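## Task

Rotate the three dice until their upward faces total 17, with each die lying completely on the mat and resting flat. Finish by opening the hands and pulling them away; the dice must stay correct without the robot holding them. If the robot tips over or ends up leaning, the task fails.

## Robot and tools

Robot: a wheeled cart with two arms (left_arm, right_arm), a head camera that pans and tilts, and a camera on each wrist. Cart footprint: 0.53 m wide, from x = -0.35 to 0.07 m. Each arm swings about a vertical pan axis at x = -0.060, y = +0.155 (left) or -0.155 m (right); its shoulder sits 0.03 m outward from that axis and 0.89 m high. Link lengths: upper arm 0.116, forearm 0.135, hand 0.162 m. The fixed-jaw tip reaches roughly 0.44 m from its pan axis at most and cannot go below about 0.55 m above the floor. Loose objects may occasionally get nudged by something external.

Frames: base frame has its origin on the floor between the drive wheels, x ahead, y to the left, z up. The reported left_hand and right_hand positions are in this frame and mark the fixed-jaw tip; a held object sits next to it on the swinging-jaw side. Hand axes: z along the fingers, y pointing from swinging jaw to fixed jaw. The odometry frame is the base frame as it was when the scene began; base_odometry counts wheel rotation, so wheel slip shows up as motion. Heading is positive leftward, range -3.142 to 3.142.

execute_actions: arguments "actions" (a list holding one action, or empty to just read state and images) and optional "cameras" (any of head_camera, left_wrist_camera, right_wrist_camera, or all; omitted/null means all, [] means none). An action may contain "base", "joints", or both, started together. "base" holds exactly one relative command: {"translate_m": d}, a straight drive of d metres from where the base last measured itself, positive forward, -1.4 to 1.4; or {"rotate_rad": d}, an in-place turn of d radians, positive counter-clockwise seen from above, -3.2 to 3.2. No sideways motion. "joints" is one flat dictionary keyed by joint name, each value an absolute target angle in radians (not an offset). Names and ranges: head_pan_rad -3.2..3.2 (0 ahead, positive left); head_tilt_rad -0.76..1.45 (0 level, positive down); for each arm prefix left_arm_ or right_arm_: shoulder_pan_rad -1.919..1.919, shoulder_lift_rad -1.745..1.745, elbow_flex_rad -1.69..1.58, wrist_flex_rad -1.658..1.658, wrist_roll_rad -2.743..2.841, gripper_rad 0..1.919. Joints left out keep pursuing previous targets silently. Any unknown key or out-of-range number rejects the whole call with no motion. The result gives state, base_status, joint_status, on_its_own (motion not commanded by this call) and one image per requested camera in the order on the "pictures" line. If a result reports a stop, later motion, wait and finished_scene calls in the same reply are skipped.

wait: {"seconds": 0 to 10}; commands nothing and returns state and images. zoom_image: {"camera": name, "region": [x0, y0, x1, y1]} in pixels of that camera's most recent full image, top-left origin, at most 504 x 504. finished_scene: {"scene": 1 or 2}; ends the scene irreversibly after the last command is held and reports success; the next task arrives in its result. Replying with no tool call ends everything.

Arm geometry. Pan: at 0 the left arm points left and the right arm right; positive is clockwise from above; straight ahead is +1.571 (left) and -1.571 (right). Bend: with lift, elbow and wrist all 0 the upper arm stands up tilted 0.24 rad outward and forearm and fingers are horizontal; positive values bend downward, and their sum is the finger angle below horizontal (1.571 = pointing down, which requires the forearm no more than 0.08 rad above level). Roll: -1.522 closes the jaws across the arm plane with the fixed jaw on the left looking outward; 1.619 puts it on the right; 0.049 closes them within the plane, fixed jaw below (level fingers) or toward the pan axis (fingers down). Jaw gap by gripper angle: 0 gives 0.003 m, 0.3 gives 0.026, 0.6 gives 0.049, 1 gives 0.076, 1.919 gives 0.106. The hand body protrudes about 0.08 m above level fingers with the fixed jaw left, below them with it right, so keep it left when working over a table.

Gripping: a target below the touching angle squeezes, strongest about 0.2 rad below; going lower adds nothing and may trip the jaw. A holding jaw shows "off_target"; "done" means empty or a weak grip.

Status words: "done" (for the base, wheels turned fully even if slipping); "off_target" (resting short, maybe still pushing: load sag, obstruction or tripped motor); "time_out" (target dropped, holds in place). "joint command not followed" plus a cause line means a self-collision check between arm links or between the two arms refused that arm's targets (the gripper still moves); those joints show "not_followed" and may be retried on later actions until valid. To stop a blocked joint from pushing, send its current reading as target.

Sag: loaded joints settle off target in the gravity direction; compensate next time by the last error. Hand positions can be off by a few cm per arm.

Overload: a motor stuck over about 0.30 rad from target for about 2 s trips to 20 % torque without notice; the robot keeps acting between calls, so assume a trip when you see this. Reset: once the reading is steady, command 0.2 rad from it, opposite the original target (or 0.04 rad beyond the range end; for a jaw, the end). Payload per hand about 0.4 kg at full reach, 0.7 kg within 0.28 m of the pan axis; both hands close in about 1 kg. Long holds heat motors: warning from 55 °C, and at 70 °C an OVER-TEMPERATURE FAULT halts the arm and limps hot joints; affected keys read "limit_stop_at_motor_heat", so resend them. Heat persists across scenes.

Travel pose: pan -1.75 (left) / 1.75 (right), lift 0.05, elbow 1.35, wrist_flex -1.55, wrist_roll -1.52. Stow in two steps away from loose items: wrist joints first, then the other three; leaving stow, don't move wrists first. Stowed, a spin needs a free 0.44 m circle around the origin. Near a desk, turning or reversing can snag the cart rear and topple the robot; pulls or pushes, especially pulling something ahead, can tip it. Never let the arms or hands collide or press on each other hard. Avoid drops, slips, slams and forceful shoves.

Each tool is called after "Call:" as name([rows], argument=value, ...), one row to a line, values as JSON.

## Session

Call:
execute_actions(actions=[])

Scene clock: 0.00 s.
base_odometry: x=+0.000 y=+0.000 heading=+0.000 (m, m, rad; odometry frame)
base_status: not commanded
joint_positions: head_pan_rad=-0.009 head_tilt_rad=+0.023 left_arm_shoulder_pan_rad=-1.751 left_arm_shoulder_lift_rad=+0.004 left_arm_elbow_flex_rad=+1.355 left_arm_wrist_flex_rad=-1.508 left_arm_wrist_roll_rad=-1.538 left_arm_gripper_rad=+1.920 right_arm_shoulder_pan_rad=+1.748 right_arm_shoulder_lift_rad=+0.030 right_arm_elbow_flex_rad=+1.351 right_arm_wrist_flex_rad=-1.605 right_arm_wrist_roll_rad=-1.514 right_arm_gripper_rad=+1.920
joint_status: not commanded
left_hand: x=-0.3056 y=+0.1024 z=+0.8994 quat_wxyz=(-0.074, -0.650, -0.054, +0.754) (m; base frame)
right_hand: x=-0.3064 y=-0.1187 z=+0.9097 quat_wxyz=(-0.072, +0.621, -0.053, -0.779) (m; base frame)
pictures: head_camera, left_wrist_camera, right_wrist_camera
Images, in order (width x height): head_camera 644x476, left_wrist_camera 644x476, right_wrist_camera 644x476.

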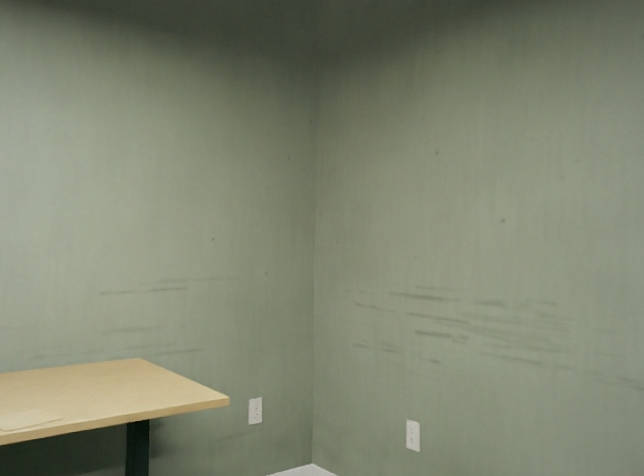

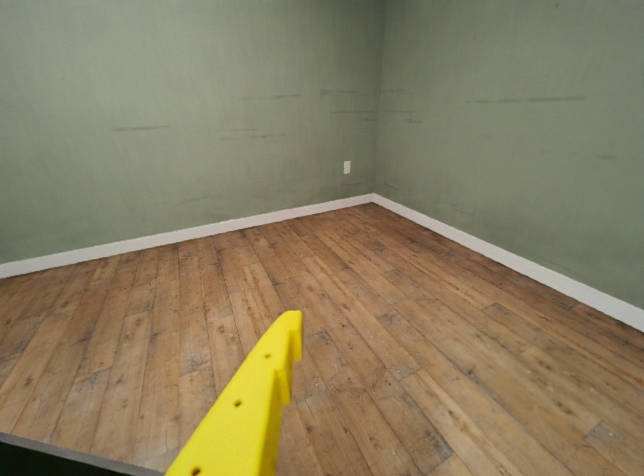

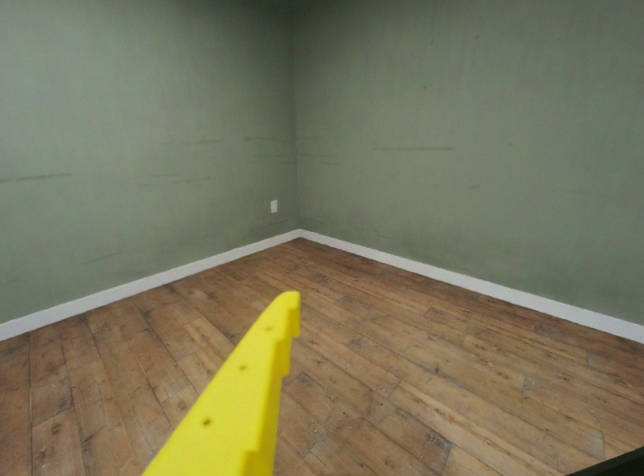

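Call:
execute_actions([
  {"joints": {"head_pan_rad": 0.55, "head_tilt_rad": 0.35}},
], cameras=["head_camera"])

Scene clock: 2.87 s.
base_odometry: x=+0.000 y=+0.000 heading=+0.000 (m, m, rad; odometry frame)
base_status: not commanded
joint_positions: head_pan_rad=+0.540 head_tilt_rad=+0.343 left_arm_shoulder_pan_rad=-1.751 left_arm_shoulder_lift_rad=+0.004 left_arm_elbow_flex_rad=+1.355 left_arm_wrist_flex_rad=-1.508 left_arm_wrist_roll_rad=-1.538 left_arm_gripper_rad=+1.920 right_arm_shoulder_pan_rad=+1.748 right_arm_shoulder_lift_rad=+0.030 right_arm_elbow_flex_rad=+1.351 right_arm_wrist_flex_rad=-1.605 right_arm_wrist_roll_rad=-1.514 right_arm_gripper_rad=+1.920
joint_status: all done
left_hand: x=-0.3056 y=+0.1024 z=+0.8994 quat_wxyz=(-0.074, -0.650, -0.054, +0.754) (m; base frame)
right_hand: x=-0.3064 y=-0.1187 z=+0.9097 quat_wxyz=(-0.072, +0.621, -0.053, -0.779) (m; base frame)
pictures: head_camera
Images, in order (width x height): head_camera 644x476.

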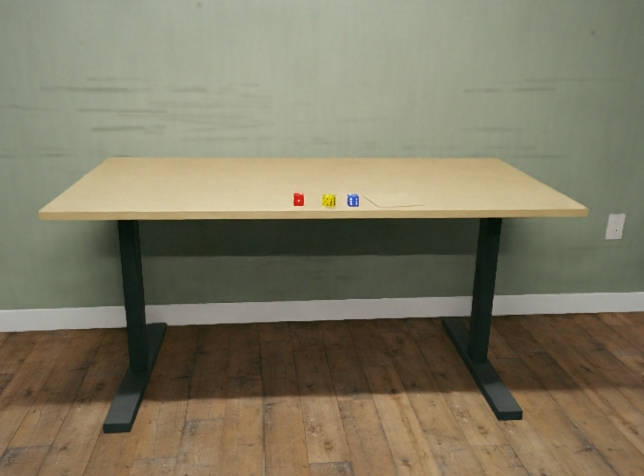

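Call:
execute_actions([
  {"base": {"rotate_rad": 0.693}, "joints": {"head_pan_rad": -0.15, "head_tilt_rad": 0.5, "right_arm_shoulder_pan_rad": -1.5, "right_arm_shoulder_lift_rad": 0.0, "right_arm_elbow_flex_rad": 1.2}},
], cameras=[])

Call:
execute_actions([
  {"base": {"translate_m": 1.01}, "joints": {"right_arm_shoulder_lift_rad": -0.3, "right_arm_elbow_flex_rad": 0.9, "right_arm_wrist_flex_rad": 0.6, "right_arm_gripper_rad": 0.8}},
], cameras=[])

Call:
execute_actions([
  {"base": {"rotate_rad": -0.145}, "joints": {"head_pan_rad": -0.25, "head_tilt_rad": 0.7}},
], cameras=["head_camera"])

Scene clock: 21.00 s.
base_odometry: x=-0.001 y=+0.000 heading=+0.692 (m, m, rad; odometry frame)
base_status: done
joint_positions: head_pan_rad=-0.140 head_tilt_rad=+0.494 left_arm_shoulder_pan_rad=-1.751 left_arm_shoulder_lift_rad=+0.004 left_arm_elbow_flex_rad=+1.355 left_arm_wrist_flex_rad=-1.508 left_arm_wrist_roll_rad=-1.538 left_arm_gripper_rad=+1.920 right_arm_shoulder_pan_rad=-1.492 right_arm_shoulder_lift_rad=+0.030 right_arm_elbow_flex_rad=+1.225 right_arm_wrist_flex_rad=-1.605 right_arm_wrist_roll_rad=-1.514 right_arm_gripper_rad=+1.920
joint_status: all done
left_hand: x=-0.3056 y=+0.1024 z=+0.8994 quat_wxyz=(-0.074, -0.650, -0.054, +0.754) (m; base frame)
right_hand: x=+0.1993 y=-0.1678 z=+0.9339 quat_wxyz=(+0.819, +0.020, +0.573, -0.036) (m; base frame)
pictures: none
No camera images: the call's "cameras" was empty. Leave "cameras" out to get every camera's image.

Scene clock: 26.97 s.
base_odometry: x=+0.777 y=+0.645 heading=+0.691 (m, m, rad; odometry frame)
base_status: done
joint_positions: head_pan_rad=-0.140 head_tilt_rad=+0.494 left_arm_shoulder_pan_rad=-1.751 left_arm_shoulder_lift_rad=+0.004 left_arm_elbow_flex_rad=+1.355 left_arm_wrist_flex_rad=-1.508 left_arm_wrist_roll_rad=-1.538 left_arm_gripper_rad=+1.920 right_arm_shoulder_pan_rad=-1.492 right_arm_shoulder_lift_rad=-0.271 right_arm_elbow_flex_rad=+0.932 right_arm_wrist_flex_rad=+0.595 right_arm_wrist_roll_rad=-1.514 right_arm_gripper_rad=+0.810
joint_status: all done
left_hand: x=-0.3056 y=+0.1024 z=+0.8994 quat_wxyz=(-0.074, -0.650, -0.054, +0.754) (m; base frame)
right_hand: x=+0.1264 y=-0.1620 z=+0.7785 quat_wxyz=(+0.157, +0.035, +0.987, -0.007) (m; base frame)
pictures: none
No camera images: the call's "cameras" was empty. Leave "cameras" out to get every camera's image.

Scene clock: 27.83 s.
base_odometry: x=+0.777 y=+0.646 heading=+0.546 (m, m, rad; odometry frame)
base_status: done
joint_positions: head_pan_rad=-0.240 head_tilt_rad=+0.694 left_arm_shoulder_pan_rad=-1.751 left_arm_shoulder_lift_rad=+0.004 left_arm_elbow_flex_rad=+1.355 left_arm_wrist_flex_rad=-1.508 left_arm_wrist_roll_rad=-1.538 left_arm_gripper_rad=+1.920 right_arm_shoulder_pan_rad=-1.492 right_arm_shoulder_lift_rad=-0.271 right_arm_elbow_flex_rad=+0.932 right_arm_wrist_flex_rad=+0.596 right_arm_wrist_roll_rad=-1.514 right_arm_gripper_rad=+0.810
joint_status: all done
left_hand: x=-0.3056 y=+0.1024 z=+0.8994 quat_wxyz=(-0.074, -0.650, -0.054, +0.754) (m; base frame)
right_hand: x=+0.1262 y=-0.1620 z=+0.7784 quat_wxyz=(+0.156, +0.035, +0.987, -0.007) (m; base frame)
pictures: head_camera
Images, in order (width x height): head_camera 644x476.

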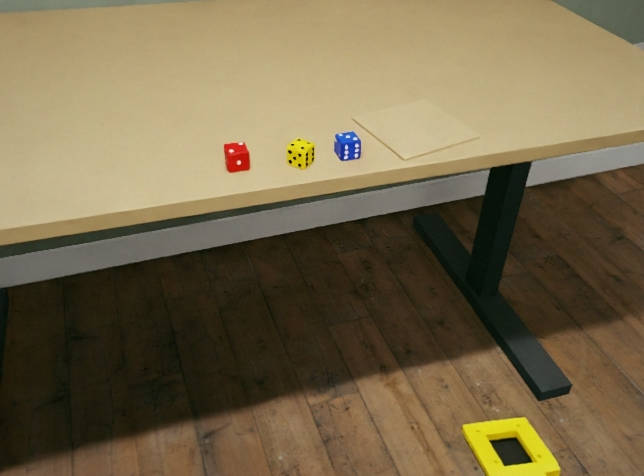

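Call:
zoom_image(camera="head_camera", region=[200, 90, 500, 190])

Region (200, 90, 500, 190) of head_camera's 644x476 image, scaled by 1.680.

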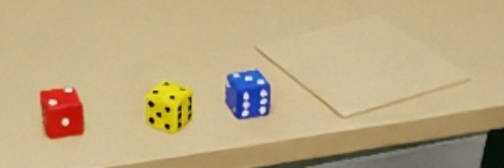

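Call:
execute_actions([
  {"base": {"rotate_rad": 0.055}, "joints": {"head_pan_rad": -0.55, "head_tilt_rad": 1.05}},
], cameras=[])

Call:
execute_actions([
  {"base": {"translate_m": 0.52}, "joints": {"right_arm_shoulder_pan_rad": -0.9}},
], cameras=["head_camera"])

Scene clock: 56.67 s.
base_odometry: x=+0.777 y=+0.645 heading=+0.602 (m, m, rad; odometry frame)
base_status: done
joint_positions: head_pan_rad=-0.540 head_tilt_rad=+1.045 left_arm_shoulder_pan_rad=-1.751 left_arm_shoulder_lift_rad=+0.004 left_arm_elbow_flex_rad=+1.355 left_arm_wrist_flex_rad=-1.508 left_arm_wrist_roll_rad=-1.538 left_arm_gripper_rad=+1.920 right_arm_shoulder_pan_rad=-1.492 right_arm_shoulder_lift_rad=-0.271 right_arm_elbow_flex_rad=+0.932 right_arm_wrist_flex_rad=+0.596 right_arm_wrist_roll_rad=-1.514 right_arm_gripper_rad=+0.810
joint_status: all done
left_hand: x=-0.3056 y=+0.1024 z=+0.8994 quat_wxyz=(-0.074, -0.650, -0.054, +0.754) (m; base frame)
right_hand: x=+0.1262 y=-0.1620 z=+0.7784 quat_wxyz=(+0.156, +0.035, +0.987, -0.007) (m; base frame)
pictures: none
No camera images: the call's "cameras" was empty. Leave "cameras" out to get every camera's image.

Scene clock: 60.10 s.
base_odometry: x=+1.206 y=+0.939 heading=+0.602 (m, m, rad; odometry frame)
base_status: done
joint_positions: head_pan_rad=-0.540 head_tilt_rad=+1.045 left_arm_shoulder_pan_rad=-1.751 left_arm_shoulder_lift_rad=+0.004 left_arm_elbow_flex_rad=+1.355 left_arm_wrist_flex_rad=-1.508 left_arm_wrist_roll_rad=-1.538 left_arm_gripper_rad=+1.920 right_arm_shoulder_pan_rad=-0.909 right_arm_shoulder_lift_rad=-0.271 right_arm_elbow_flex_rad=+0.932 right_arm_wrist_flex_rad=+0.596 right_arm_wrist_roll_rad=-1.514 right_arm_gripper_rad=+0.810
joint_status: all done
left_hand: x=-0.3056 y=+0.1024 z=+0.8994 quat_wxyz=(-0.074, -0.650, -0.054, +0.754) (m; base frame)
right_hand: x=+0.0916 y=-0.2633 z=+0.7784 quat_wxyz=(+0.147, +0.317, +0.935, -0.051) (m; base frame)
pictures: head_camera
Images, in order (width x height): head_camera 644x476.

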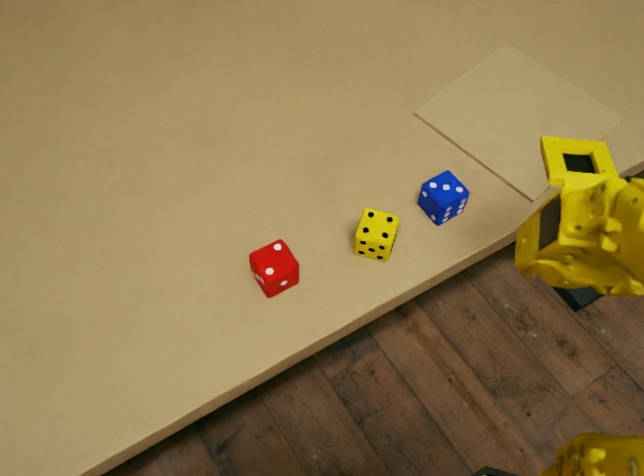

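Call:
zoom_image(camera="head_camera", region=[230, 150, 490, 310])

Region (230, 150, 490, 310) of head_camera's 644x476 image, scaled by 1.938; it fills the top 310 rows of this view, and the rest is white.

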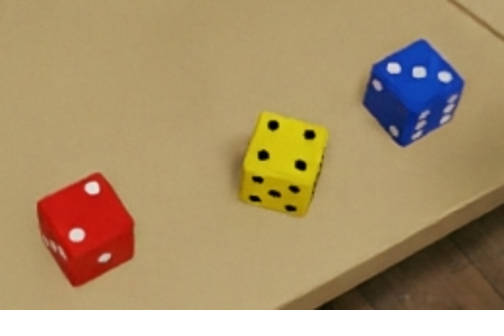

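Call:
execute_actions([
  {"base": {"translate_m": 0.03}},
], cameras=[])

Call:
execute_actions([
  {"base": {"rotate_rad": 0.08}, "joints": {"head_pan_rad": -0.75, "head_tilt_rad": 1.05, "right_arm_shoulder_pan_rad": -0.5}},
], cameras=["head_camera"])

Scene clock: 101.47 s.
base_odometry: x=+1.231 y=+0.956 heading=+0.601 (m, m, rad; odometry frame)
base_status: done
joint_positions: head_pan_rad=-0.540 head_tilt_rad=+1.045 left_arm_shoulder_pan_rad=-1.751 left_arm_shoulder_lift_rad=+0.004 left_arm_elbow_flex_rad=+1.355 left_arm_wrist_flex_rad=-1.508 left_arm_wrist_roll_rad=-1.538 left_arm_gripper_rad=+1.920 right_arm_shoulder_pan_rad=-0.909 right_arm_shoulder_lift_rad=-0.271 right_arm_elbow_flex_rad=+0.932 right_arm_wrist_flex_rad=+0.596 right_arm_wrist_roll_rad=-1.514 right_arm_gripper_rad=+0.810
joint_status: not commanded
left_hand: x=-0.3056 y=+0.1024 z=+0.8994 quat_wxyz=(-0.074, -0.650, -0.054, +0.754) (m; base frame)
right_hand: x=+0.0916 y=-0.2633 z=+0.7784 quat_wxyz=(+0.147, +0.317, +0.935, -0.051) (m; base frame)
pictures: none
No camera images: the call's "cameras" was empty. Leave "cameras" out to get every camera's image.

Scene clock: 102.53 s.
base_odometry: x=+1.231 y=+0.957 heading=+0.683 (m, m, rad; odometry frame)
base_status: done
joint_positions: head_pan_rad=-0.740 head_tilt_rad=+1.045 left_arm_shoulder_pan_rad=-1.751 left_arm_shoulder_lift_rad=+0.004 left_arm_elbow_flex_rad=+1.355 left_arm_wrist_flex_rad=-1.508 left_arm_wrist_roll_rad=-1.538 left_arm_gripper_rad=+1.920 right_arm_shoulder_pan_rad=-0.508 right_arm_shoulder_lift_rad=-0.271 right_arm_elbow_flex_rad=+0.932 right_arm_wrist_flex_rad=+0.596 right_arm_wrist_roll_rad=-1.514 right_arm_gripper_rad=+0.810
joint_status: all done
left_hand: x=-0.3056 y=+0.1024 z=+0.8994 quat_wxyz=(-0.074, -0.650, -0.054, +0.754) (m; base frame)
right_hand: x=+0.0374 y=-0.3138 z=+0.7784 quat_wxyz=(+0.134, +0.497, +0.854, -0.080) (m; base frame)
pictures: head_camera
Images, in order (width x height): head_camera 644x476.

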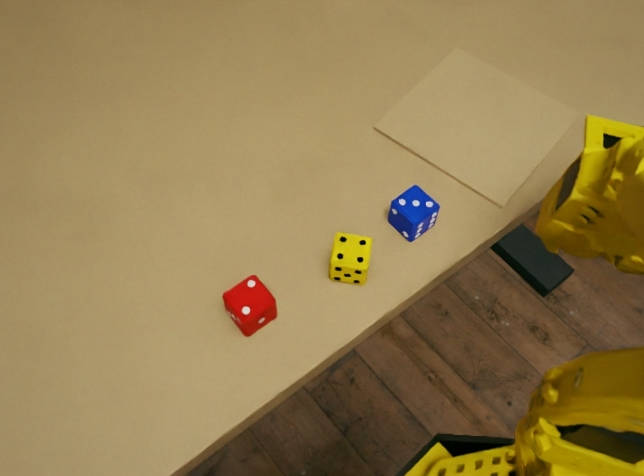

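Call:
execute_actions([
  {"joints": {"right_arm_shoulder_pan_rad": -1.846, "right_arm_shoulder_lift_rad": 0.3, "right_arm_elbow_flex_rad": -0.75, "right_arm_wrist_flex_rad": 1.57, "right_arm_wrist_roll_rad": -1.85, "right_arm_gripper_rad": 0.8}},
], cameras=[])

Call:
execute_actions([
  {"joints": {"right_arm_shoulder_lift_rad": 0.7}},
], cameras=["head_camera", "right_wrist_camera"])

Scene clock: 119.27 s.
base_odometry: x=+1.231 y=+0.957 heading=+0.683 (m, m, rad; odometry frame)
base_status: not commanded
joint_positions: head_pan_rad=-0.740 head_tilt_rad=+1.045 left_arm_shoulder_pan_rad=-1.751 left_arm_shoulder_lift_rad=+0.004 left_arm_elbow_flex_rad=+1.355 left_arm_wrist_flex_rad=-1.508 left_arm_wrist_roll_rad=-1.538 left_arm_gripper_rad=+1.920 right_arm_shoulder_pan_rad=-1.837 right_arm_shoulder_lift_rad=+0.317 right_arm_elbow_flex_rad=-0.712 right_arm_wrist_flex_rad=+1.566 right_arm_wrist_roll_rad=-1.841 right_arm_gripper_rad=+0.810
joint_status: all done
left_hand: x=-0.3056 y=+0.1024 z=+0.8994 quat_wxyz=(-0.074, -0.650, -0.054, +0.754) (m; base frame)
right_hand: x=+0.2075 y=-0.0744 z=+0.9021 quat_wxyz=(+0.191, +0.026, +0.980, +0.057) (m; base frame)
pictures: none
No camera images: the call's "cameras" was empty. Leave "cameras" out to get every camera's image.

Scene clock: 120.27 s.
base_odometry: x=+1.231 y=+0.957 heading=+0.683 (m, m, rad; odometry frame)
base_status: not commanded
joint_positions: head_pan_rad=-0.740 head_tilt_rad=+1.045 left_arm_shoulder_pan_rad=-1.751 left_arm_shoulder_lift_rad=+0.004 left_arm_elbow_flex_rad=+1.355 left_arm_wrist_flex_rad=-1.508 left_arm_wrist_roll_rad=-1.538 left_arm_gripper_rad=+1.920 right_arm_shoulder_pan_rad=-1.837 right_arm_shoulder_lift_rad=+0.723 right_arm_elbow_flex_rad=-0.714 right_arm_wrist_flex_rad=+1.566 right_arm_wrist_roll_rad=-1.841 right_arm_gripper_rad=+0.810
joint_status: all done
left_hand: x=-0.3056 y=+0.1024 z=+0.8994 quat_wxyz=(-0.074, -0.650, -0.054, +0.754) (m; base frame)
right_hand: x=+0.1913 y=-0.0788 z=+0.8033 quat_wxyz=(-0.002, +0.026, +1.000, -0.001) (m; base frame)
pictures: head_camera, right_wrist_camera
Images, in order (width x height): head_camera 644x476, right_wrist_camera 644x476.

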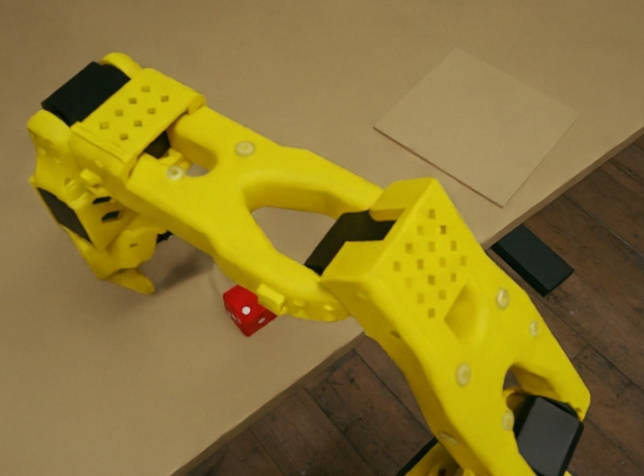

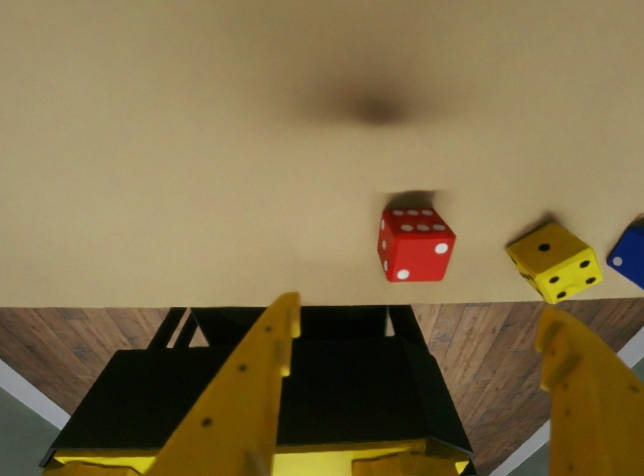

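Call:
execute_actions([
  {"joints": {"right_arm_shoulder_pan_rad": -1.72, "right_arm_shoulder_lift_rad": 0.51, "right_arm_elbow_flex_rad": -0.22, "right_arm_wrist_flex_rad": 1.235, "right_arm_wrist_roll_rad": -1.73}},
], cameras=["right_wrist_camera"])

Scene clock: 133.53 s.
base_odometry: x=+1.231 y=+0.957 heading=+0.683 (m, m, rad; odometry frame)
base_status: not commanded
joint_positions: head_pan_rad=-0.740 head_tilt_rad=+1.045 left_arm_shoulder_pan_rad=-1.751 left_arm_shoulder_lift_rad=+0.004 left_arm_elbow_flex_rad=+1.355 left_arm_wrist_flex_rad=-1.508 left_arm_wrist_roll_rad=-1.538 left_arm_gripper_rad=+1.920 right_arm_shoulder_pan_rad=-1.728 right_arm_shoulder_lift_rad=+0.562 right_arm_elbow_flex_rad=-0.217 right_arm_wrist_flex_rad=+1.242 right_arm_wrist_roll_rad=-1.740 right_arm_gripper_rad=+0.810
joint_status: all done
left_hand: x=-0.3056 y=+0.1024 z=+0.8994 quat_wxyz=(-0.074, -0.650, -0.054, +0.754) (m; base frame)
right_hand: x=+0.1775 y=-0.1097 z=+0.7731 quat_wxyz=(-0.008, +0.030, +1.000, -0.002) (m; base frame)
pictures: right_wrist_camera
Images, in order (width x height): right_wrist_camera 644x476.

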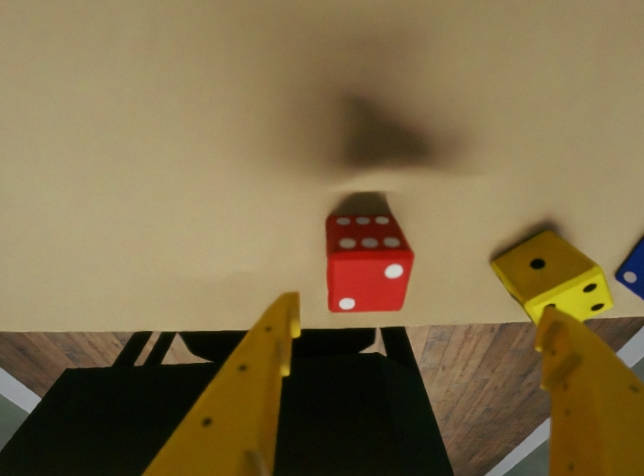

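Call:
execute_actions([
  {"joints": {"right_arm_shoulder_lift_rad": 0.65, "right_arm_elbow_flex_rad": -0.157, "right_arm_wrist_flex_rad": 1.05, "right_arm_gripper_rad": 0.58}},
], cameras=["right_wrist_camera"])

Scene clock: 140.07 s.
base_odometry: x=+1.231 y=+0.957 heading=+0.683 (m, m, rad; odometry frame)
base_status: not commanded
joint_positions: head_pan_rad=-0.740 head_tilt_rad=+1.045 left_arm_shoulder_pan_rad=-1.751 left_arm_shoulder_lift_rad=+0.004 left_arm_elbow_flex_rad=+1.355 left_arm_wrist_flex_rad=-1.508 left_arm_wrist_roll_rad=-1.538 left_arm_gripper_rad=+1.920 right_arm_shoulder_pan_rad=-1.728 right_arm_shoulder_lift_rad=+0.669 right_arm_elbow_flex_rad=-0.154 right_arm_wrist_flex_rad=+1.058 right_arm_wrist_roll_rad=-1.740 right_arm_gripper_rad=+0.590
joint_status: all done
left_hand: x=-0.3056 y=+0.1024 z=+0.8994 quat_wxyz=(-0.074, -0.650, -0.054, +0.754) (m; base frame)
right_hand: x=+0.1790 y=-0.1094 z=+0.7424 quat_wxyz=(-0.001, +0.030, +1.000, +0.000) (m; base frame)
pictures: right_wrist_camera
Images, in order (width x height): right_wrist_camera 644x476.

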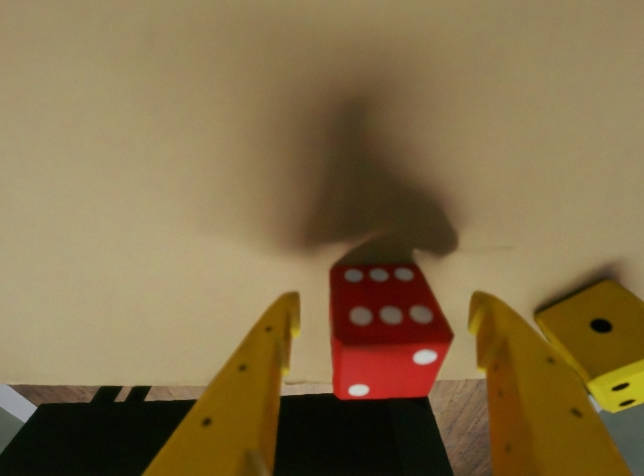

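Call:
execute_actions([
  {"joints": {"right_arm_gripper_rad": 0.14}},
], cameras=["right_wrist_camera"])

Scene clock: 144.07 s.
base_odometry: x=+1.231 y=+0.957 heading=+0.683 (m, m, rad; odometry frame)
base_status: not commanded
joint_positions: head_pan_rad=-0.740 head_tilt_rad=+1.045 left_arm_shoulder_pan_rad=-1.751 left_arm_shoulder_lift_rad=+0.004 left_arm_elbow_flex_rad=+1.355 left_arm_wrist_flex_rad=-1.508 left_arm_wrist_roll_rad=-1.538 left_arm_gripper_rad=+1.920 right_arm_shoulder_pan_rad=-1.728 right_arm_shoulder_lift_rad=+0.669 right_arm_elbow_flex_rad=-0.154 right_arm_wrist_flex_rad=+1.058 right_arm_wrist_roll_rad=-1.740 right_arm_gripper_rad=+0.364
joint_status: right_arm_gripper_rad off_target (ended at +0.364, target +0.140)
left_hand: x=-0.3056 y=+0.1024 z=+0.8994 quat_wxyz=(-0.074, -0.650, -0.054, +0.754) (m; base frame)
right_hand: x=+0.1790 y=-0.1094 z=+0.7424 quat_wxyz=(-0.001, +0.030, +1.000, +0.000) (m; base frame)
pictures: right_wrist_camera
Images, in order (width x height): right_wrist_camera 644x476.

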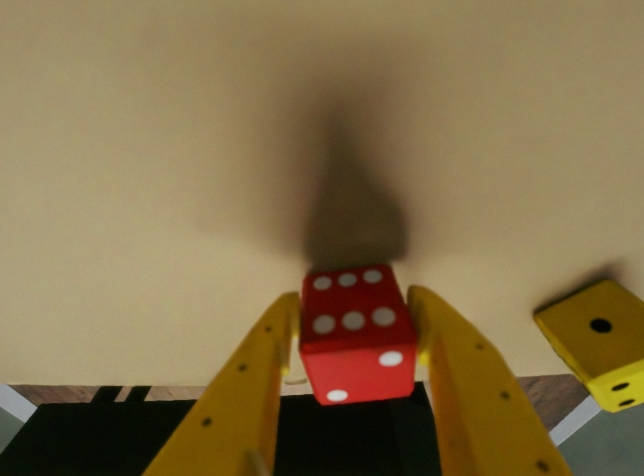

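Call:
execute_actions([
  {"joints": {"right_arm_shoulder_lift_rad": 0.38, "right_arm_wrist_flex_rad": 1.3}},
], cameras=[])

Call:
execute_actions([
  {"joints": {"right_arm_shoulder_pan_rad": -0.873, "right_arm_shoulder_lift_rad": 0.6, "right_arm_elbow_flex_rad": -0.04, "right_arm_wrist_flex_rad": -0.6, "right_arm_wrist_roll_rad": -1.522}},
], cameras=["head_camera", "right_wrist_camera"])

Scene clock: 158.20 s.
base_odometry: x=+1.231 y=+0.957 heading=+0.683 (m, m, rad; odometry frame)
base_status: not commanded
joint_positions: head_pan_rad=-0.740 head_tilt_rad=+1.045 left_arm_shoulder_pan_rad=-1.751 left_arm_shoulder_lift_rad=+0.004 left_arm_elbow_flex_rad=+1.355 left_arm_wrist_flex_rad=-1.508 left_arm_wrist_roll_rad=-1.538 left_arm_gripper_rad=+1.920 right_arm_shoulder_pan_rad=-1.728 right_arm_shoulder_lift_rad=+0.432 right_arm_elbow_flex_rad=-0.154 right_arm_wrist_flex_rad=+1.293 right_arm_wrist_roll_rad=-1.740 right_arm_gripper_rad=+0.364
joint_status: all done
left_hand: x=-0.3056 y=+0.1024 z=+0.8994 quat_wxyz=(-0.074, -0.650, -0.054, +0.754) (m; base frame)
right_hand: x=+0.1716 y=-0.1106 z=+0.7920 quat_wxyz=(+0.000, +0.030, +1.000, +0.000) (m; base frame)
pictures: none
No camera images: the call's "cameras" was empty. Leave "cameras" out to get every camera's image.

Scene clock: 160.20 s.
base_odometry: x=+1.231 y=+0.957 heading=+0.683 (m, m, rad; odometry frame)
base_status: not commanded
joint_positions: head_pan_rad=-0.740 head_tilt_rad=+1.045 left_arm_shoulder_pan_rad=-1.751 left_arm_shoulder_lift_rad=+0.004 left_arm_elbow_flex_rad=+1.355 left_arm_wrist_flex_rad=-1.508 left_arm_wrist_roll_rad=-1.538 left_arm_gripper_rad=+1.920 right_arm_shoulder_pan_rad=-0.881 right_arm_shoulder_lift_rad=+0.630 right_arm_elbow_flex_rad=-0.033 right_arm_wrist_flex_rad=-0.580 right_arm_wrist_roll_rad=-1.533 right_arm_gripper_rad=+0.363
joint_status: all done
left_hand: x=-0.3056 y=+0.1024 z=+0.8994 quat_wxyz=(-0.074, -0.650, -0.054, +0.754) (m; base frame)
right_hand: x=+0.2492 y=-0.3999 z=+0.8942 quat_wxyz=(+0.661, +0.244, +0.670, -0.234) (m; base frame)
pictures: head_camera, right_wrist_camera
Images, in order (width x height): head_camera 644x476, right_wrist_camera 644x476.

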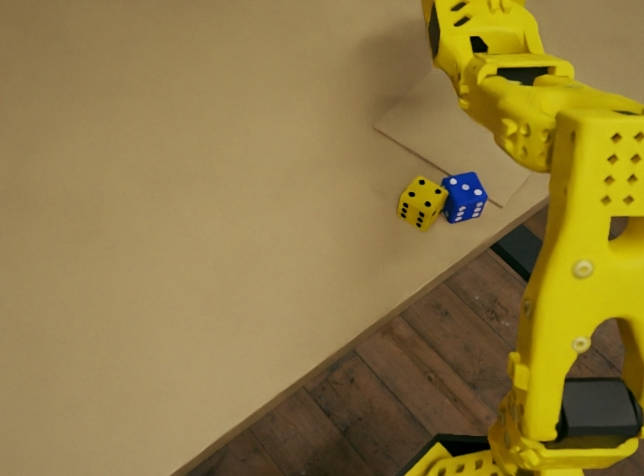

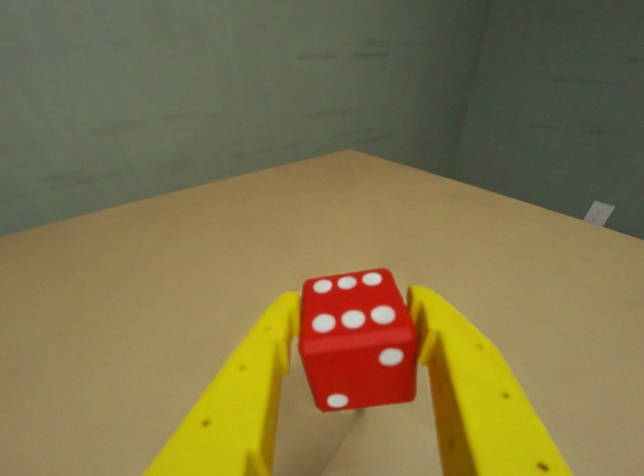

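Call:
execute_actions([
  {"joints": {"right_arm_shoulder_pan_rad": -0.629, "right_arm_elbow_flex_rad": -0.28, "right_arm_wrist_flex_rad": -0.64, "head_pan_rad": -1.0, "head_tilt_rad": 0.95}},
], cameras=[])

Call:
execute_actions([
  {"joints": {"right_arm_shoulder_lift_rad": 1.08}},
], cameras=["head_camera", "right_wrist_camera"])

Scene clock: 171.77 s.
base_odometry: x=+1.231 y=+0.957 heading=+0.683 (m, m, rad; odometry frame)
base_status: not commanded
joint_positions: head_pan_rad=-0.990 head_tilt_rad=+0.965 left_arm_shoulder_pan_rad=-1.751 left_arm_shoulder_lift_rad=+0.004 left_arm_elbow_flex_rad=+1.355 left_arm_wrist_flex_rad=-1.508 left_arm_wrist_roll_rad=-1.538 left_arm_gripper_rad=+1.920 right_arm_shoulder_pan_rad=-0.636 right_arm_shoulder_lift_rad=+0.633 right_arm_elbow_flex_rad=-0.232 right_arm_wrist_flex_rad=-0.623 right_arm_wrist_roll_rad=-1.533 right_arm_gripper_rad=+0.363
joint_status: all done
left_hand: x=-0.3056 y=+0.1024 z=+0.8994 quat_wxyz=(-0.074, -0.650, -0.054, +0.754) (m; base frame)
right_hand: x=+0.1852 y=-0.4742 z=+0.9558 quat_wxyz=(+0.699, +0.284, +0.556, -0.348) (m; base frame)
pictures: none
No camera images: the call's "cameras" was empty. Leave "cameras" out to get every camera's image.

Scene clock: 172.83 s.
base_odometry: x=+1.231 y=+0.957 heading=+0.683 (m, m, rad; odometry frame)
base_status: not commanded
joint_positions: head_pan_rad=-0.990 head_tilt_rad=+0.965 left_arm_shoulder_pan_rad=-1.751 left_arm_shoulder_lift_rad=+0.004 left_arm_elbow_flex_rad=+1.355 left_arm_wrist_flex_rad=-1.508 left_arm_wrist_roll_rad=-1.538 left_arm_gripper_rad=+1.920 right_arm_shoulder_pan_rad=-0.636 right_arm_shoulder_lift_rad=+1.111 right_arm_elbow_flex_rad=-0.240 right_arm_wrist_flex_rad=-0.623 right_arm_wrist_roll_rad=-1.533 right_arm_gripper_rad=+0.363
joint_status: all done
left_hand: x=-0.3056 y=+0.1024 z=+0.8994 quat_wxyz=(-0.074, -0.650, -0.054, +0.754) (m; base frame)
right_hand: x=+0.1779 y=-0.4643 z=+0.7794 quat_wxyz=(+0.550, +0.359, +0.703, -0.274) (m; base frame)
pictures: head_camera, right_wrist_camera
Images, in order (width x height): head_camera 644x476, right_wrist_camera 644x476.

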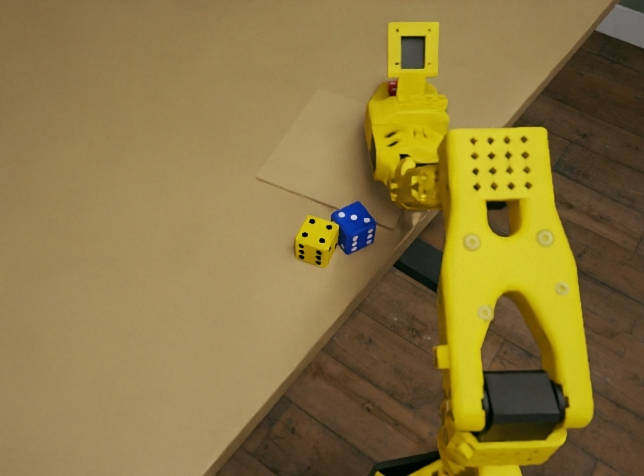

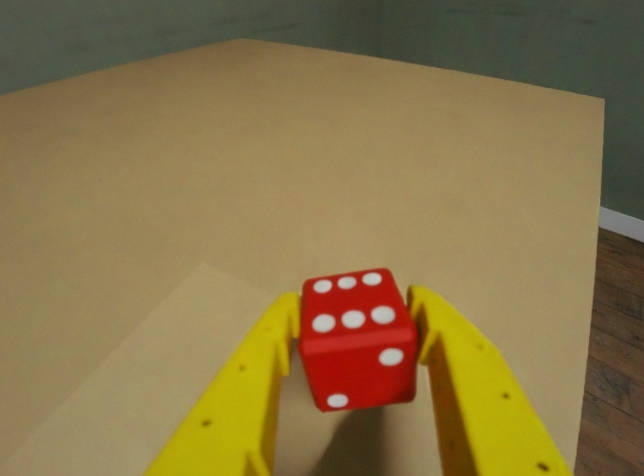

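Call:
execute_actions([
  {"joints": {"right_arm_shoulder_lift_rad": 0.9, "right_arm_elbow_flex_rad": 0.12, "right_arm_wrist_flex_rad": -0.88}},
], cameras=[])

Call:
execute_actions([
  {"joints": {"right_arm_shoulder_lift_rad": 1.02}},
], cameras=["head_camera", "right_wrist_camera"])

Scene clock: 192.13 s.
base_odometry: x=+1.231 y=+0.957 heading=+0.683 (m, m, rad; odometry frame)
base_status: not commanded
joint_positions: head_pan_rad=-0.990 head_tilt_rad=+0.965 left_arm_shoulder_pan_rad=-1.751 left_arm_shoulder_lift_rad=+0.004 left_arm_elbow_flex_rad=+1.355 left_arm_wrist_flex_rad=-1.508 left_arm_wrist_roll_rad=-1.538 left_arm_gripper_rad=+1.920 right_arm_shoulder_pan_rad=-0.636 right_arm_shoulder_lift_rad=+0.961 right_arm_elbow_flex_rad=+0.125 right_arm_wrist_flex_rad=-0.863 right_arm_wrist_roll_rad=-1.533 right_arm_gripper_rad=+0.363
joint_status: all done
left_hand: x=-0.3056 y=+0.1024 z=+0.8994 quat_wxyz=(-0.074, -0.650, -0.054, +0.754) (m; base frame)
right_hand: x=+0.1616 y=-0.4422 z=+0.7829 quat_wxyz=(+0.558, +0.356, +0.696, -0.278) (m; base frame)
pictures: none
No camera images: the call's "cameras" was empty. Leave "cameras" out to get every camera's image.

Scene clock: 192.83 s.
base_odometry: x=+1.231 y=+0.957 heading=+0.683 (m, m, rad; odometry frame)
base_status: not commanded
joint_positions: head_pan_rad=-0.990 head_tilt_rad=+0.965 left_arm_shoulder_pan_rad=-1.751 left_arm_shoulder_lift_rad=+0.004 left_arm_elbow_flex_rad=+1.355 left_arm_wrist_flex_rad=-1.508 left_arm_wrist_roll_rad=-1.538 left_arm_gripper_rad=+1.920 right_arm_shoulder_pan_rad=-0.636 right_arm_shoulder_lift_rad=+1.030 right_arm_elbow_flex_rad=+0.125 right_arm_wrist_flex_rad=-0.872 right_arm_wrist_roll_rad=-1.533 right_arm_gripper_rad=+0.363
joint_status: all done
left_hand: x=-0.3056 y=+0.1024 z=+0.8994 quat_wxyz=(-0.074, -0.650, -0.054, +0.754) (m; base frame)
right_hand: x=+0.1568 y=-0.4358 z=+0.7616 quat_wxyz=(+0.537, +0.364, +0.712, -0.268) (m; base frame)
pictures: head_camera, right_wrist_camera
Images, in order (width x height): head_camera 644x476, right_wrist_camera 644x476.

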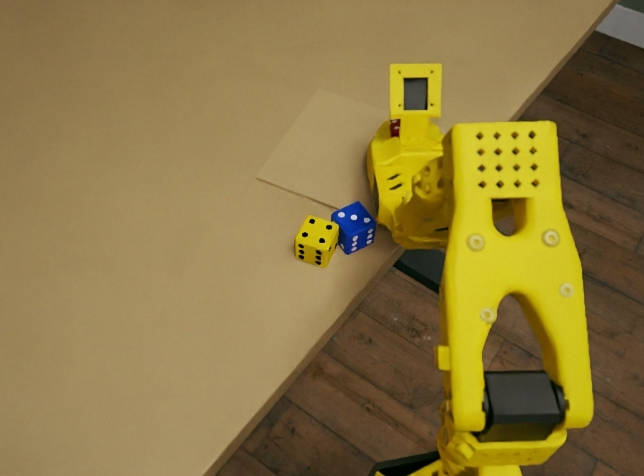

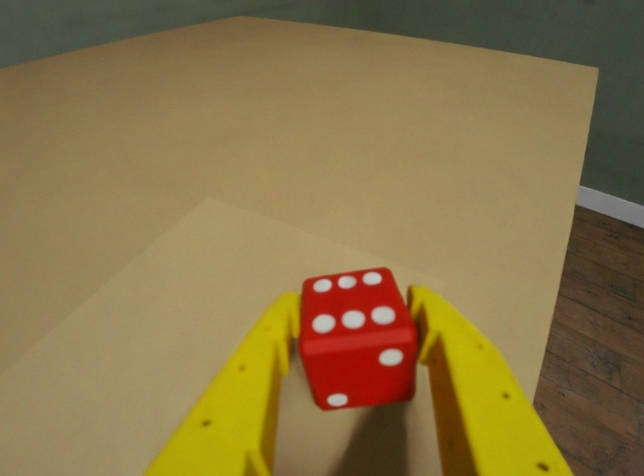

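Call:
execute_actions([
  {"joints": {"right_arm_gripper_rad": 0.6}},
], cameras=["right_wrist_camera"])

Call:
execute_actions([
  {"joints": {"right_arm_shoulder_lift_rad": 0.5}},
], cameras=[])

Call:
execute_actions([
  {"joints": {"right_arm_shoulder_pan_rad": -0.1, "right_arm_shoulder_lift_rad": 0.2, "right_arm_elbow_flex_rad": 0.3}},
], cameras=["head_camera"])

Scene clock: 200.60 s.
base_odometry: x=+1.231 y=+0.957 heading=+0.683 (m, m, rad; odometry frame)
base_status: not commanded
joint_positions: head_pan_rad=-0.990 head_tilt_rad=+0.965 left_arm_shoulder_pan_rad=-1.751 left_arm_shoulder_lift_rad=+0.004 left_arm_elbow_flex_rad=+1.355 left_arm_wrist_flex_rad=-1.508 left_arm_wrist_roll_rad=-1.538 left_arm_gripper_rad=+1.920 right_arm_shoulder_pan_rad=-0.636 right_arm_shoulder_lift_rad=+1.041 right_arm_elbow_flex_rad=+0.125 right_arm_wrist_flex_rad=-0.872 right_arm_wrist_roll_rad=-1.533 right_arm_gripper_rad=+0.589
joint_status: all done
left_hand: x=-0.3056 y=+0.1024 z=+0.8994 quat_wxyz=(-0.074, -0.650, -0.054, +0.754) (m; base frame)
right_hand: x=+0.1560 y=-0.4346 z=+0.7582 quat_wxyz=(+0.533, +0.366, +0.715, -0.266) (m; base frame)
pictures: right_wrist_camera
Images, in order (width x height): right_wrist_camera 644x476.

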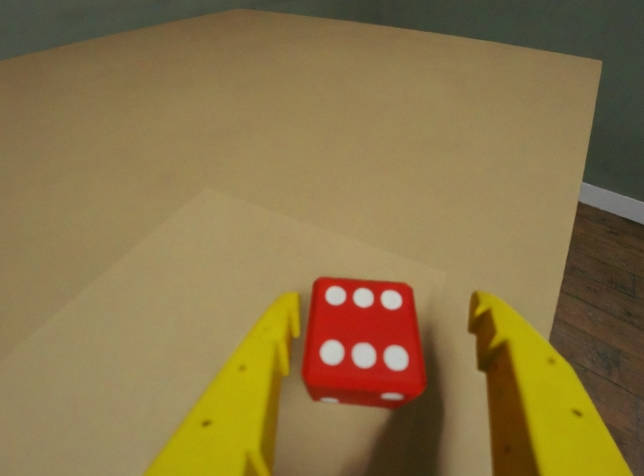

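Scene clock: 201.70 s.
base_odometry: x=+1.231 y=+0.957 heading=+0.683 (m, m, rad; odometry frame)
base_status: not commanded
joint_positions: head_pan_rad=-0.990 head_tilt_rad=+0.965 left_arm_shoulder_pan_rad=-1.751 left_arm_shoulder_lift_rad=+0.004 left_arm_elbow_flex_rad=+1.355 left_arm_wrist_flex_rad=-1.508 left_arm_wrist_roll_rad=-1.538 left_arm_gripper_rad=+1.920 right_arm_shoulder_pan_rad=-0.636 right_arm_shoulder_lift_rad=+0.556 right_arm_elbow_flex_rad=+0.125 right_arm_wrist_flex_rad=-0.872 right_arm_wrist_roll_rad=-1.533 right_arm_gripper_rad=+0.590
joint_status: all done
left_hand: x=-0.3056 y=+0.1024 z=+0.8994 quat_wxyz=(-0.074, -0.650, -0.054, +0.754) (m; base frame)
right_hand: x=+0.1715 y=-0.4556 z=+0.9242 quat_wxyz=(+0.690, +0.290, +0.567, -0.344) (m; base frame)
pictures: none
No camera images: the call's "cameras" was empty. Leave "cameras" out to get every camera's image.

Scene clock: 202.83 s.
base_odometry: x=+1.231 y=+0.957 heading=+0.683 (m, m, rad; odometry frame)
base_status: not commanded
joint_positions: head_pan_rad=-0.990 head_tilt_rad=+0.965 left_arm_shoulder_pan_rad=-1.751 left_arm_shoulder_lift_rad=+0.004 left_arm_elbow_flex_rad=+1.355 left_arm_wrist_flex_rad=-1.508 left_arm_wrist_roll_rad=-1.538 left_arm_gripper_rad=+1.920 right_arm_shoulder_pan_rad=-0.108 right_arm_shoulder_lift_rad=+0.251 right_arm_elbow_flex_rad=+0.305 right_arm_wrist_flex_rad=-0.872 right_arm_wrist_roll_rad=-1.533 right_arm_gripper_rad=+0.590
joint_status: all done
left_hand: x=-0.3056 y=+0.1024 z=+0.8994 quat_wxyz=(-0.074, -0.650, -0.054, +0.754) (m; base frame)
right_hand: x=-0.0140 y=-0.5075 z=+0.9792 quat_wxyz=(+0.605, +0.394, +0.435, -0.538) (m; base frame)
pictures: head_camera
Images, in order (width x height): head_camera 644x476.

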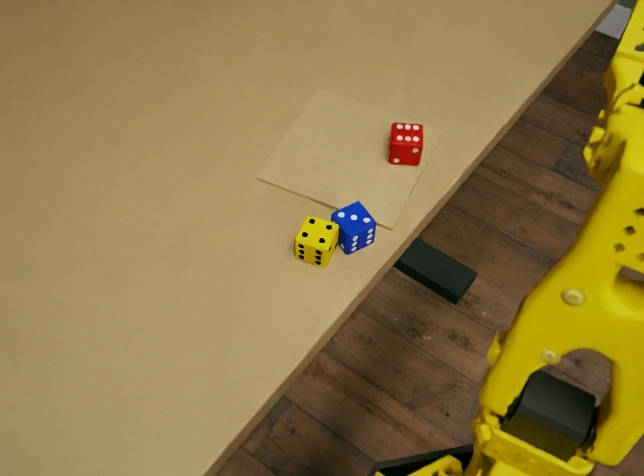

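Call:
zoom_image(camera="head_camera", region=[240, 70, 470, 280])

Region (240, 70, 470, 280) of head_camera's 644x476 image, scaled by 2.191; it fills the top 460 rows of this view, and the rest is white.

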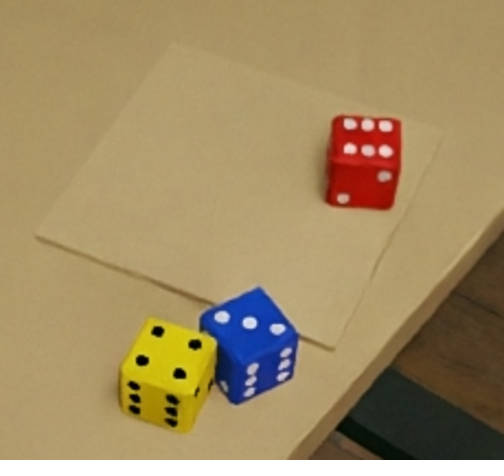

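Call:
execute_actions([
  {"joints": {"right_arm_shoulder_pan_rad": -0.846, "right_arm_shoulder_lift_rad": 0.35, "right_arm_elbow_flex_rad": -0.78, "right_arm_wrist_flex_rad": 1.43, "right_arm_wrist_roll_rad": -2.74, "right_arm_gripper_rad": 0.65}},
], cameras=[])

Call:
execute_actions([
  {"joints": {"right_arm_shoulder_lift_rad": 0.735}},
], cameras=["head_camera", "right_wrist_camera"])

Scene clock: 256.03 s.
base_odometry: x=+1.231 y=+0.957 heading=+0.683 (m, m, rad; odometry frame)
base_status: not commanded
joint_positions: head_pan_rad=-0.990 head_tilt_rad=+0.965 left_arm_shoulder_pan_rad=-1.751 left_arm_shoulder_lift_rad=+0.004 left_arm_elbow_flex_rad=+1.355 left_arm_wrist_flex_rad=-1.508 left_arm_wrist_roll_rad=-1.538 left_arm_gripper_rad=+1.920 right_arm_shoulder_pan_rad=-0.838 right_arm_shoulder_lift_rad=+0.375 right_arm_elbow_flex_rad=-0.742 right_arm_wrist_flex_rad=+1.428 right_arm_wrist_roll_rad=-2.728 right_arm_gripper_rad=+0.640
joint_status: all done
joint sent to its limit — the command would take right_arm_wrist_roll_rad past its lower limit, so that joint was sent only as far as its limit.
left_hand: x=-0.3056 y=+0.1024 z=+0.8994 quat_wxyz=(-0.074, -0.650, -0.054, +0.754) (m; base frame)
right_hand: x=+0.1698 y=-0.3578 z=+0.9052 quat_wxyz=(+0.245, +0.798, +0.548, +0.059) (m; base frame)
pictures: none
No camera images: the call's "cameras" was empty. Leave "cameras" out to get every camera's image.

Scene clock: 257.03 s.
base_odometry: x=+1.231 y=+0.957 heading=+0.683 (m, m, rad; odometry frame)
base_status: not commanded
joint_positions: head_pan_rad=-0.990 head_tilt_rad=+0.965 left_arm_shoulder_pan_rad=-1.751 left_arm_shoulder_lift_rad=+0.004 left_arm_elbow_flex_rad=+1.355 left_arm_wrist_flex_rad=-1.508 left_arm_wrist_roll_rad=-1.538 left_arm_gripper_rad=+1.920 right_arm_shoulder_pan_rad=-0.838 right_arm_shoulder_lift_rad=+0.758 right_arm_elbow_flex_rad=-0.745 right_arm_wrist_flex_rad=+1.428 right_arm_wrist_roll_rad=-2.728 right_arm_gripper_rad=+0.640
joint_status: all done
left_hand: x=-0.3056 y=+0.1024 z=+0.8994 quat_wxyz=(-0.074, -0.650, -0.054, +0.754) (m; base frame)
right_hand: x=+0.1583 y=-0.3475 z=+0.8016 quat_wxyz=(+0.063, +0.823, +0.565, +0.015) (m; base frame)
pictures: head_camera, right_wrist_camera
Images, in order (width x height): head_camera 644x476, right_wrist_camera 644x476.

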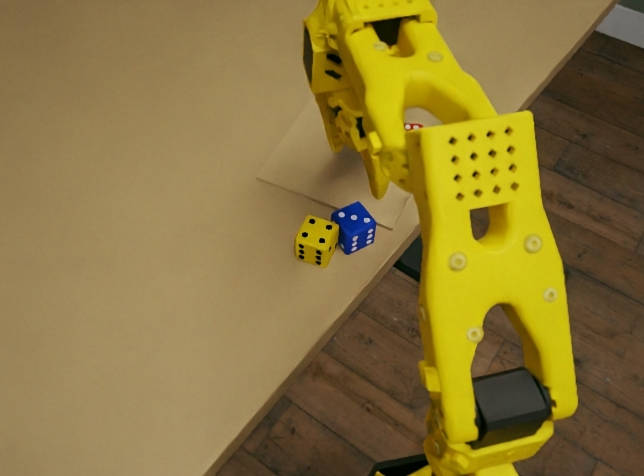

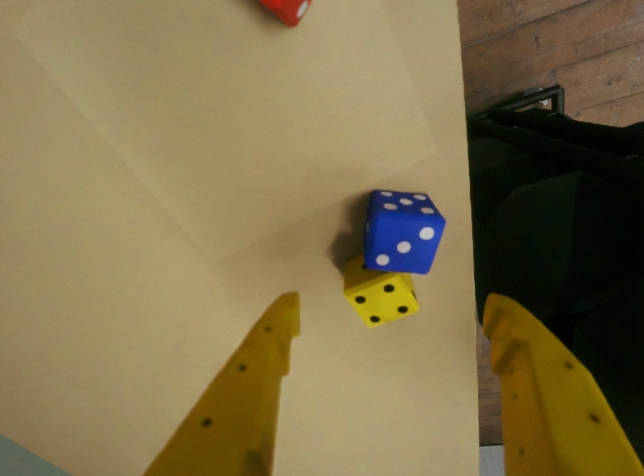

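Call:
execute_actions([
  {"joints": {"right_arm_shoulder_pan_rad": -0.862, "right_arm_shoulder_lift_rad": 0.645, "right_arm_elbow_flex_rad": -0.445, "right_arm_wrist_flex_rad": 1.245}},
], cameras=["right_wrist_camera"])

Scene clock: 266.87 s.
base_odometry: x=+1.231 y=+0.957 heading=+0.683 (m, m, rad; odometry frame)
base_status: not commanded
joint_positions: head_pan_rad=-0.990 head_tilt_rad=+0.965 left_arm_shoulder_pan_rad=-1.751 left_arm_shoulder_lift_rad=+0.004 left_arm_elbow_flex_rad=+1.355 left_arm_wrist_flex_rad=-1.508 left_arm_wrist_roll_rad=-1.538 left_arm_gripper_rad=+1.920 right_arm_shoulder_pan_rad=-0.854 right_arm_shoulder_lift_rad=+0.702 right_arm_elbow_flex_rad=-0.441 right_arm_wrist_flex_rad=+1.251 right_arm_wrist_roll_rad=-2.728 right_arm_gripper_rad=+0.640
joint_status: all done
left_hand: x=-0.3056 y=+0.1024 z=+0.8994 quat_wxyz=(-0.074, -0.650, -0.054, +0.754) (m; base frame)
right_hand: x=+0.1475 y=-0.3322 z=+0.7723 quat_wxyz=(+0.029, +0.820, +0.572, +0.007) (m; base frame)
pictures: right_wrist_camera
Images, in order (width x height): right_wrist_camera 644x476.

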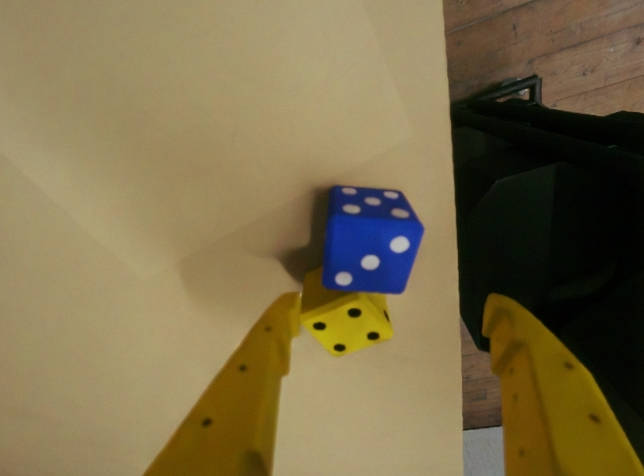

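Call:
execute_actions([
  {"joints": {"right_arm_shoulder_pan_rad": -0.806, "right_arm_wrist_flex_rad": 1.23}},
], cameras=["right_wrist_camera"])

Scene clock: 271.87 s.
base_odometry: x=+1.231 y=+0.957 heading=+0.683 (m, m, rad; odometry frame)
base_status: not commanded
joint_positions: head_pan_rad=-0.990 head_tilt_rad=+0.965 left_arm_shoulder_pan_rad=-1.751 left_arm_shoulder_lift_rad=+0.004 left_arm_elbow_flex_rad=+1.355 left_arm_wrist_flex_rad=-1.508 left_arm_wrist_roll_rad=-1.538 left_arm_gripper_rad=+1.920 right_arm_shoulder_pan_rad=-0.814 right_arm_shoulder_lift_rad=+0.702 right_arm_elbow_flex_rad=-0.441 right_arm_wrist_flex_rad=+1.237 right_arm_wrist_roll_rad=-2.728 right_arm_gripper_rad=+0.640
joint_status: all done
left_hand: x=-0.3056 y=+0.1024 z=+0.8994 quat_wxyz=(-0.074, -0.650, -0.054, +0.754) (m; base frame)
right_hand: x=+0.1419 y=-0.3418 z=+0.7726 quat_wxyz=(+0.035, +0.831, +0.556, +0.008) (m; base frame)
pictures: right_wrist_camera
Images, in order (width x height): right_wrist_camera 644x476.

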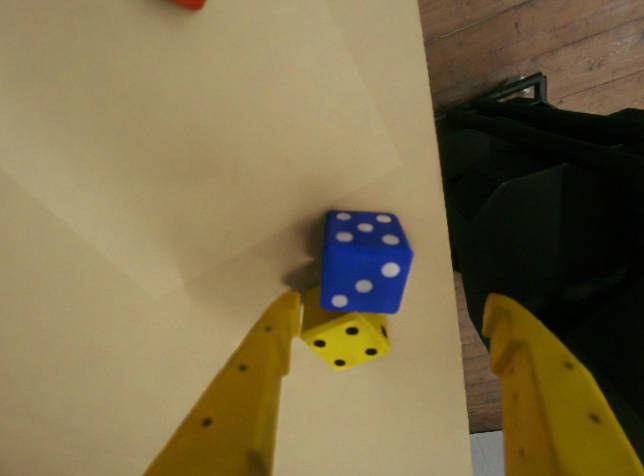

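Call:
execute_actions([
  {"joints": {"right_arm_shoulder_lift_rad": 0.81, "right_arm_elbow_flex_rad": -0.43, "right_arm_wrist_flex_rad": 1.09}},
], cameras=["right_wrist_camera"])

Scene clock: 277.70 s.
base_odometry: x=+1.231 y=+0.957 heading=+0.683 (m, m, rad; odometry frame)
base_status: not commanded
joint_positions: head_pan_rad=-0.990 head_tilt_rad=+0.965 left_arm_shoulder_pan_rad=-1.751 left_arm_shoulder_lift_rad=+0.004 left_arm_elbow_flex_rad=+1.355 left_arm_wrist_flex_rad=-1.508 left_arm_wrist_roll_rad=-1.538 left_arm_gripper_rad=+1.920 right_arm_shoulder_pan_rad=-0.814 right_arm_shoulder_lift_rad=+0.832 right_arm_elbow_flex_rad=-0.427 right_arm_wrist_flex_rad=+1.098 right_arm_wrist_roll_rad=-2.728 right_arm_gripper_rad=+0.640
joint_status: all done
left_hand: x=-0.3056 y=+0.1024 z=+0.8994 quat_wxyz=(-0.074, -0.650, -0.054, +0.754) (m; base frame)
right_hand: x=+0.1431 y=-0.3430 z=+0.7411 quat_wxyz=(+0.033, +0.831, +0.556, +0.008) (m; base frame)
pictures: right_wrist_camera
Images, in order (width x height): right_wrist_camera 644x476.

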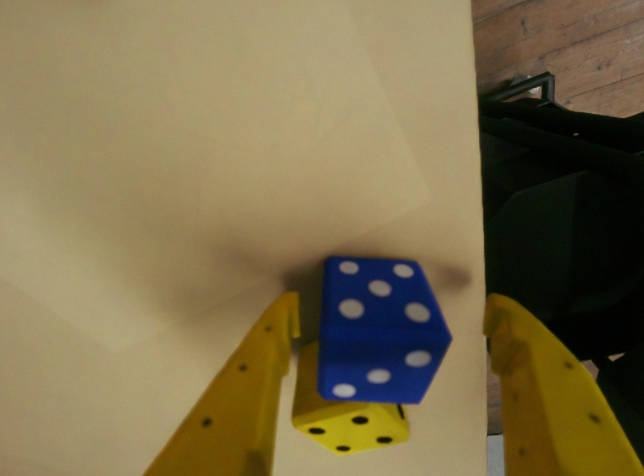

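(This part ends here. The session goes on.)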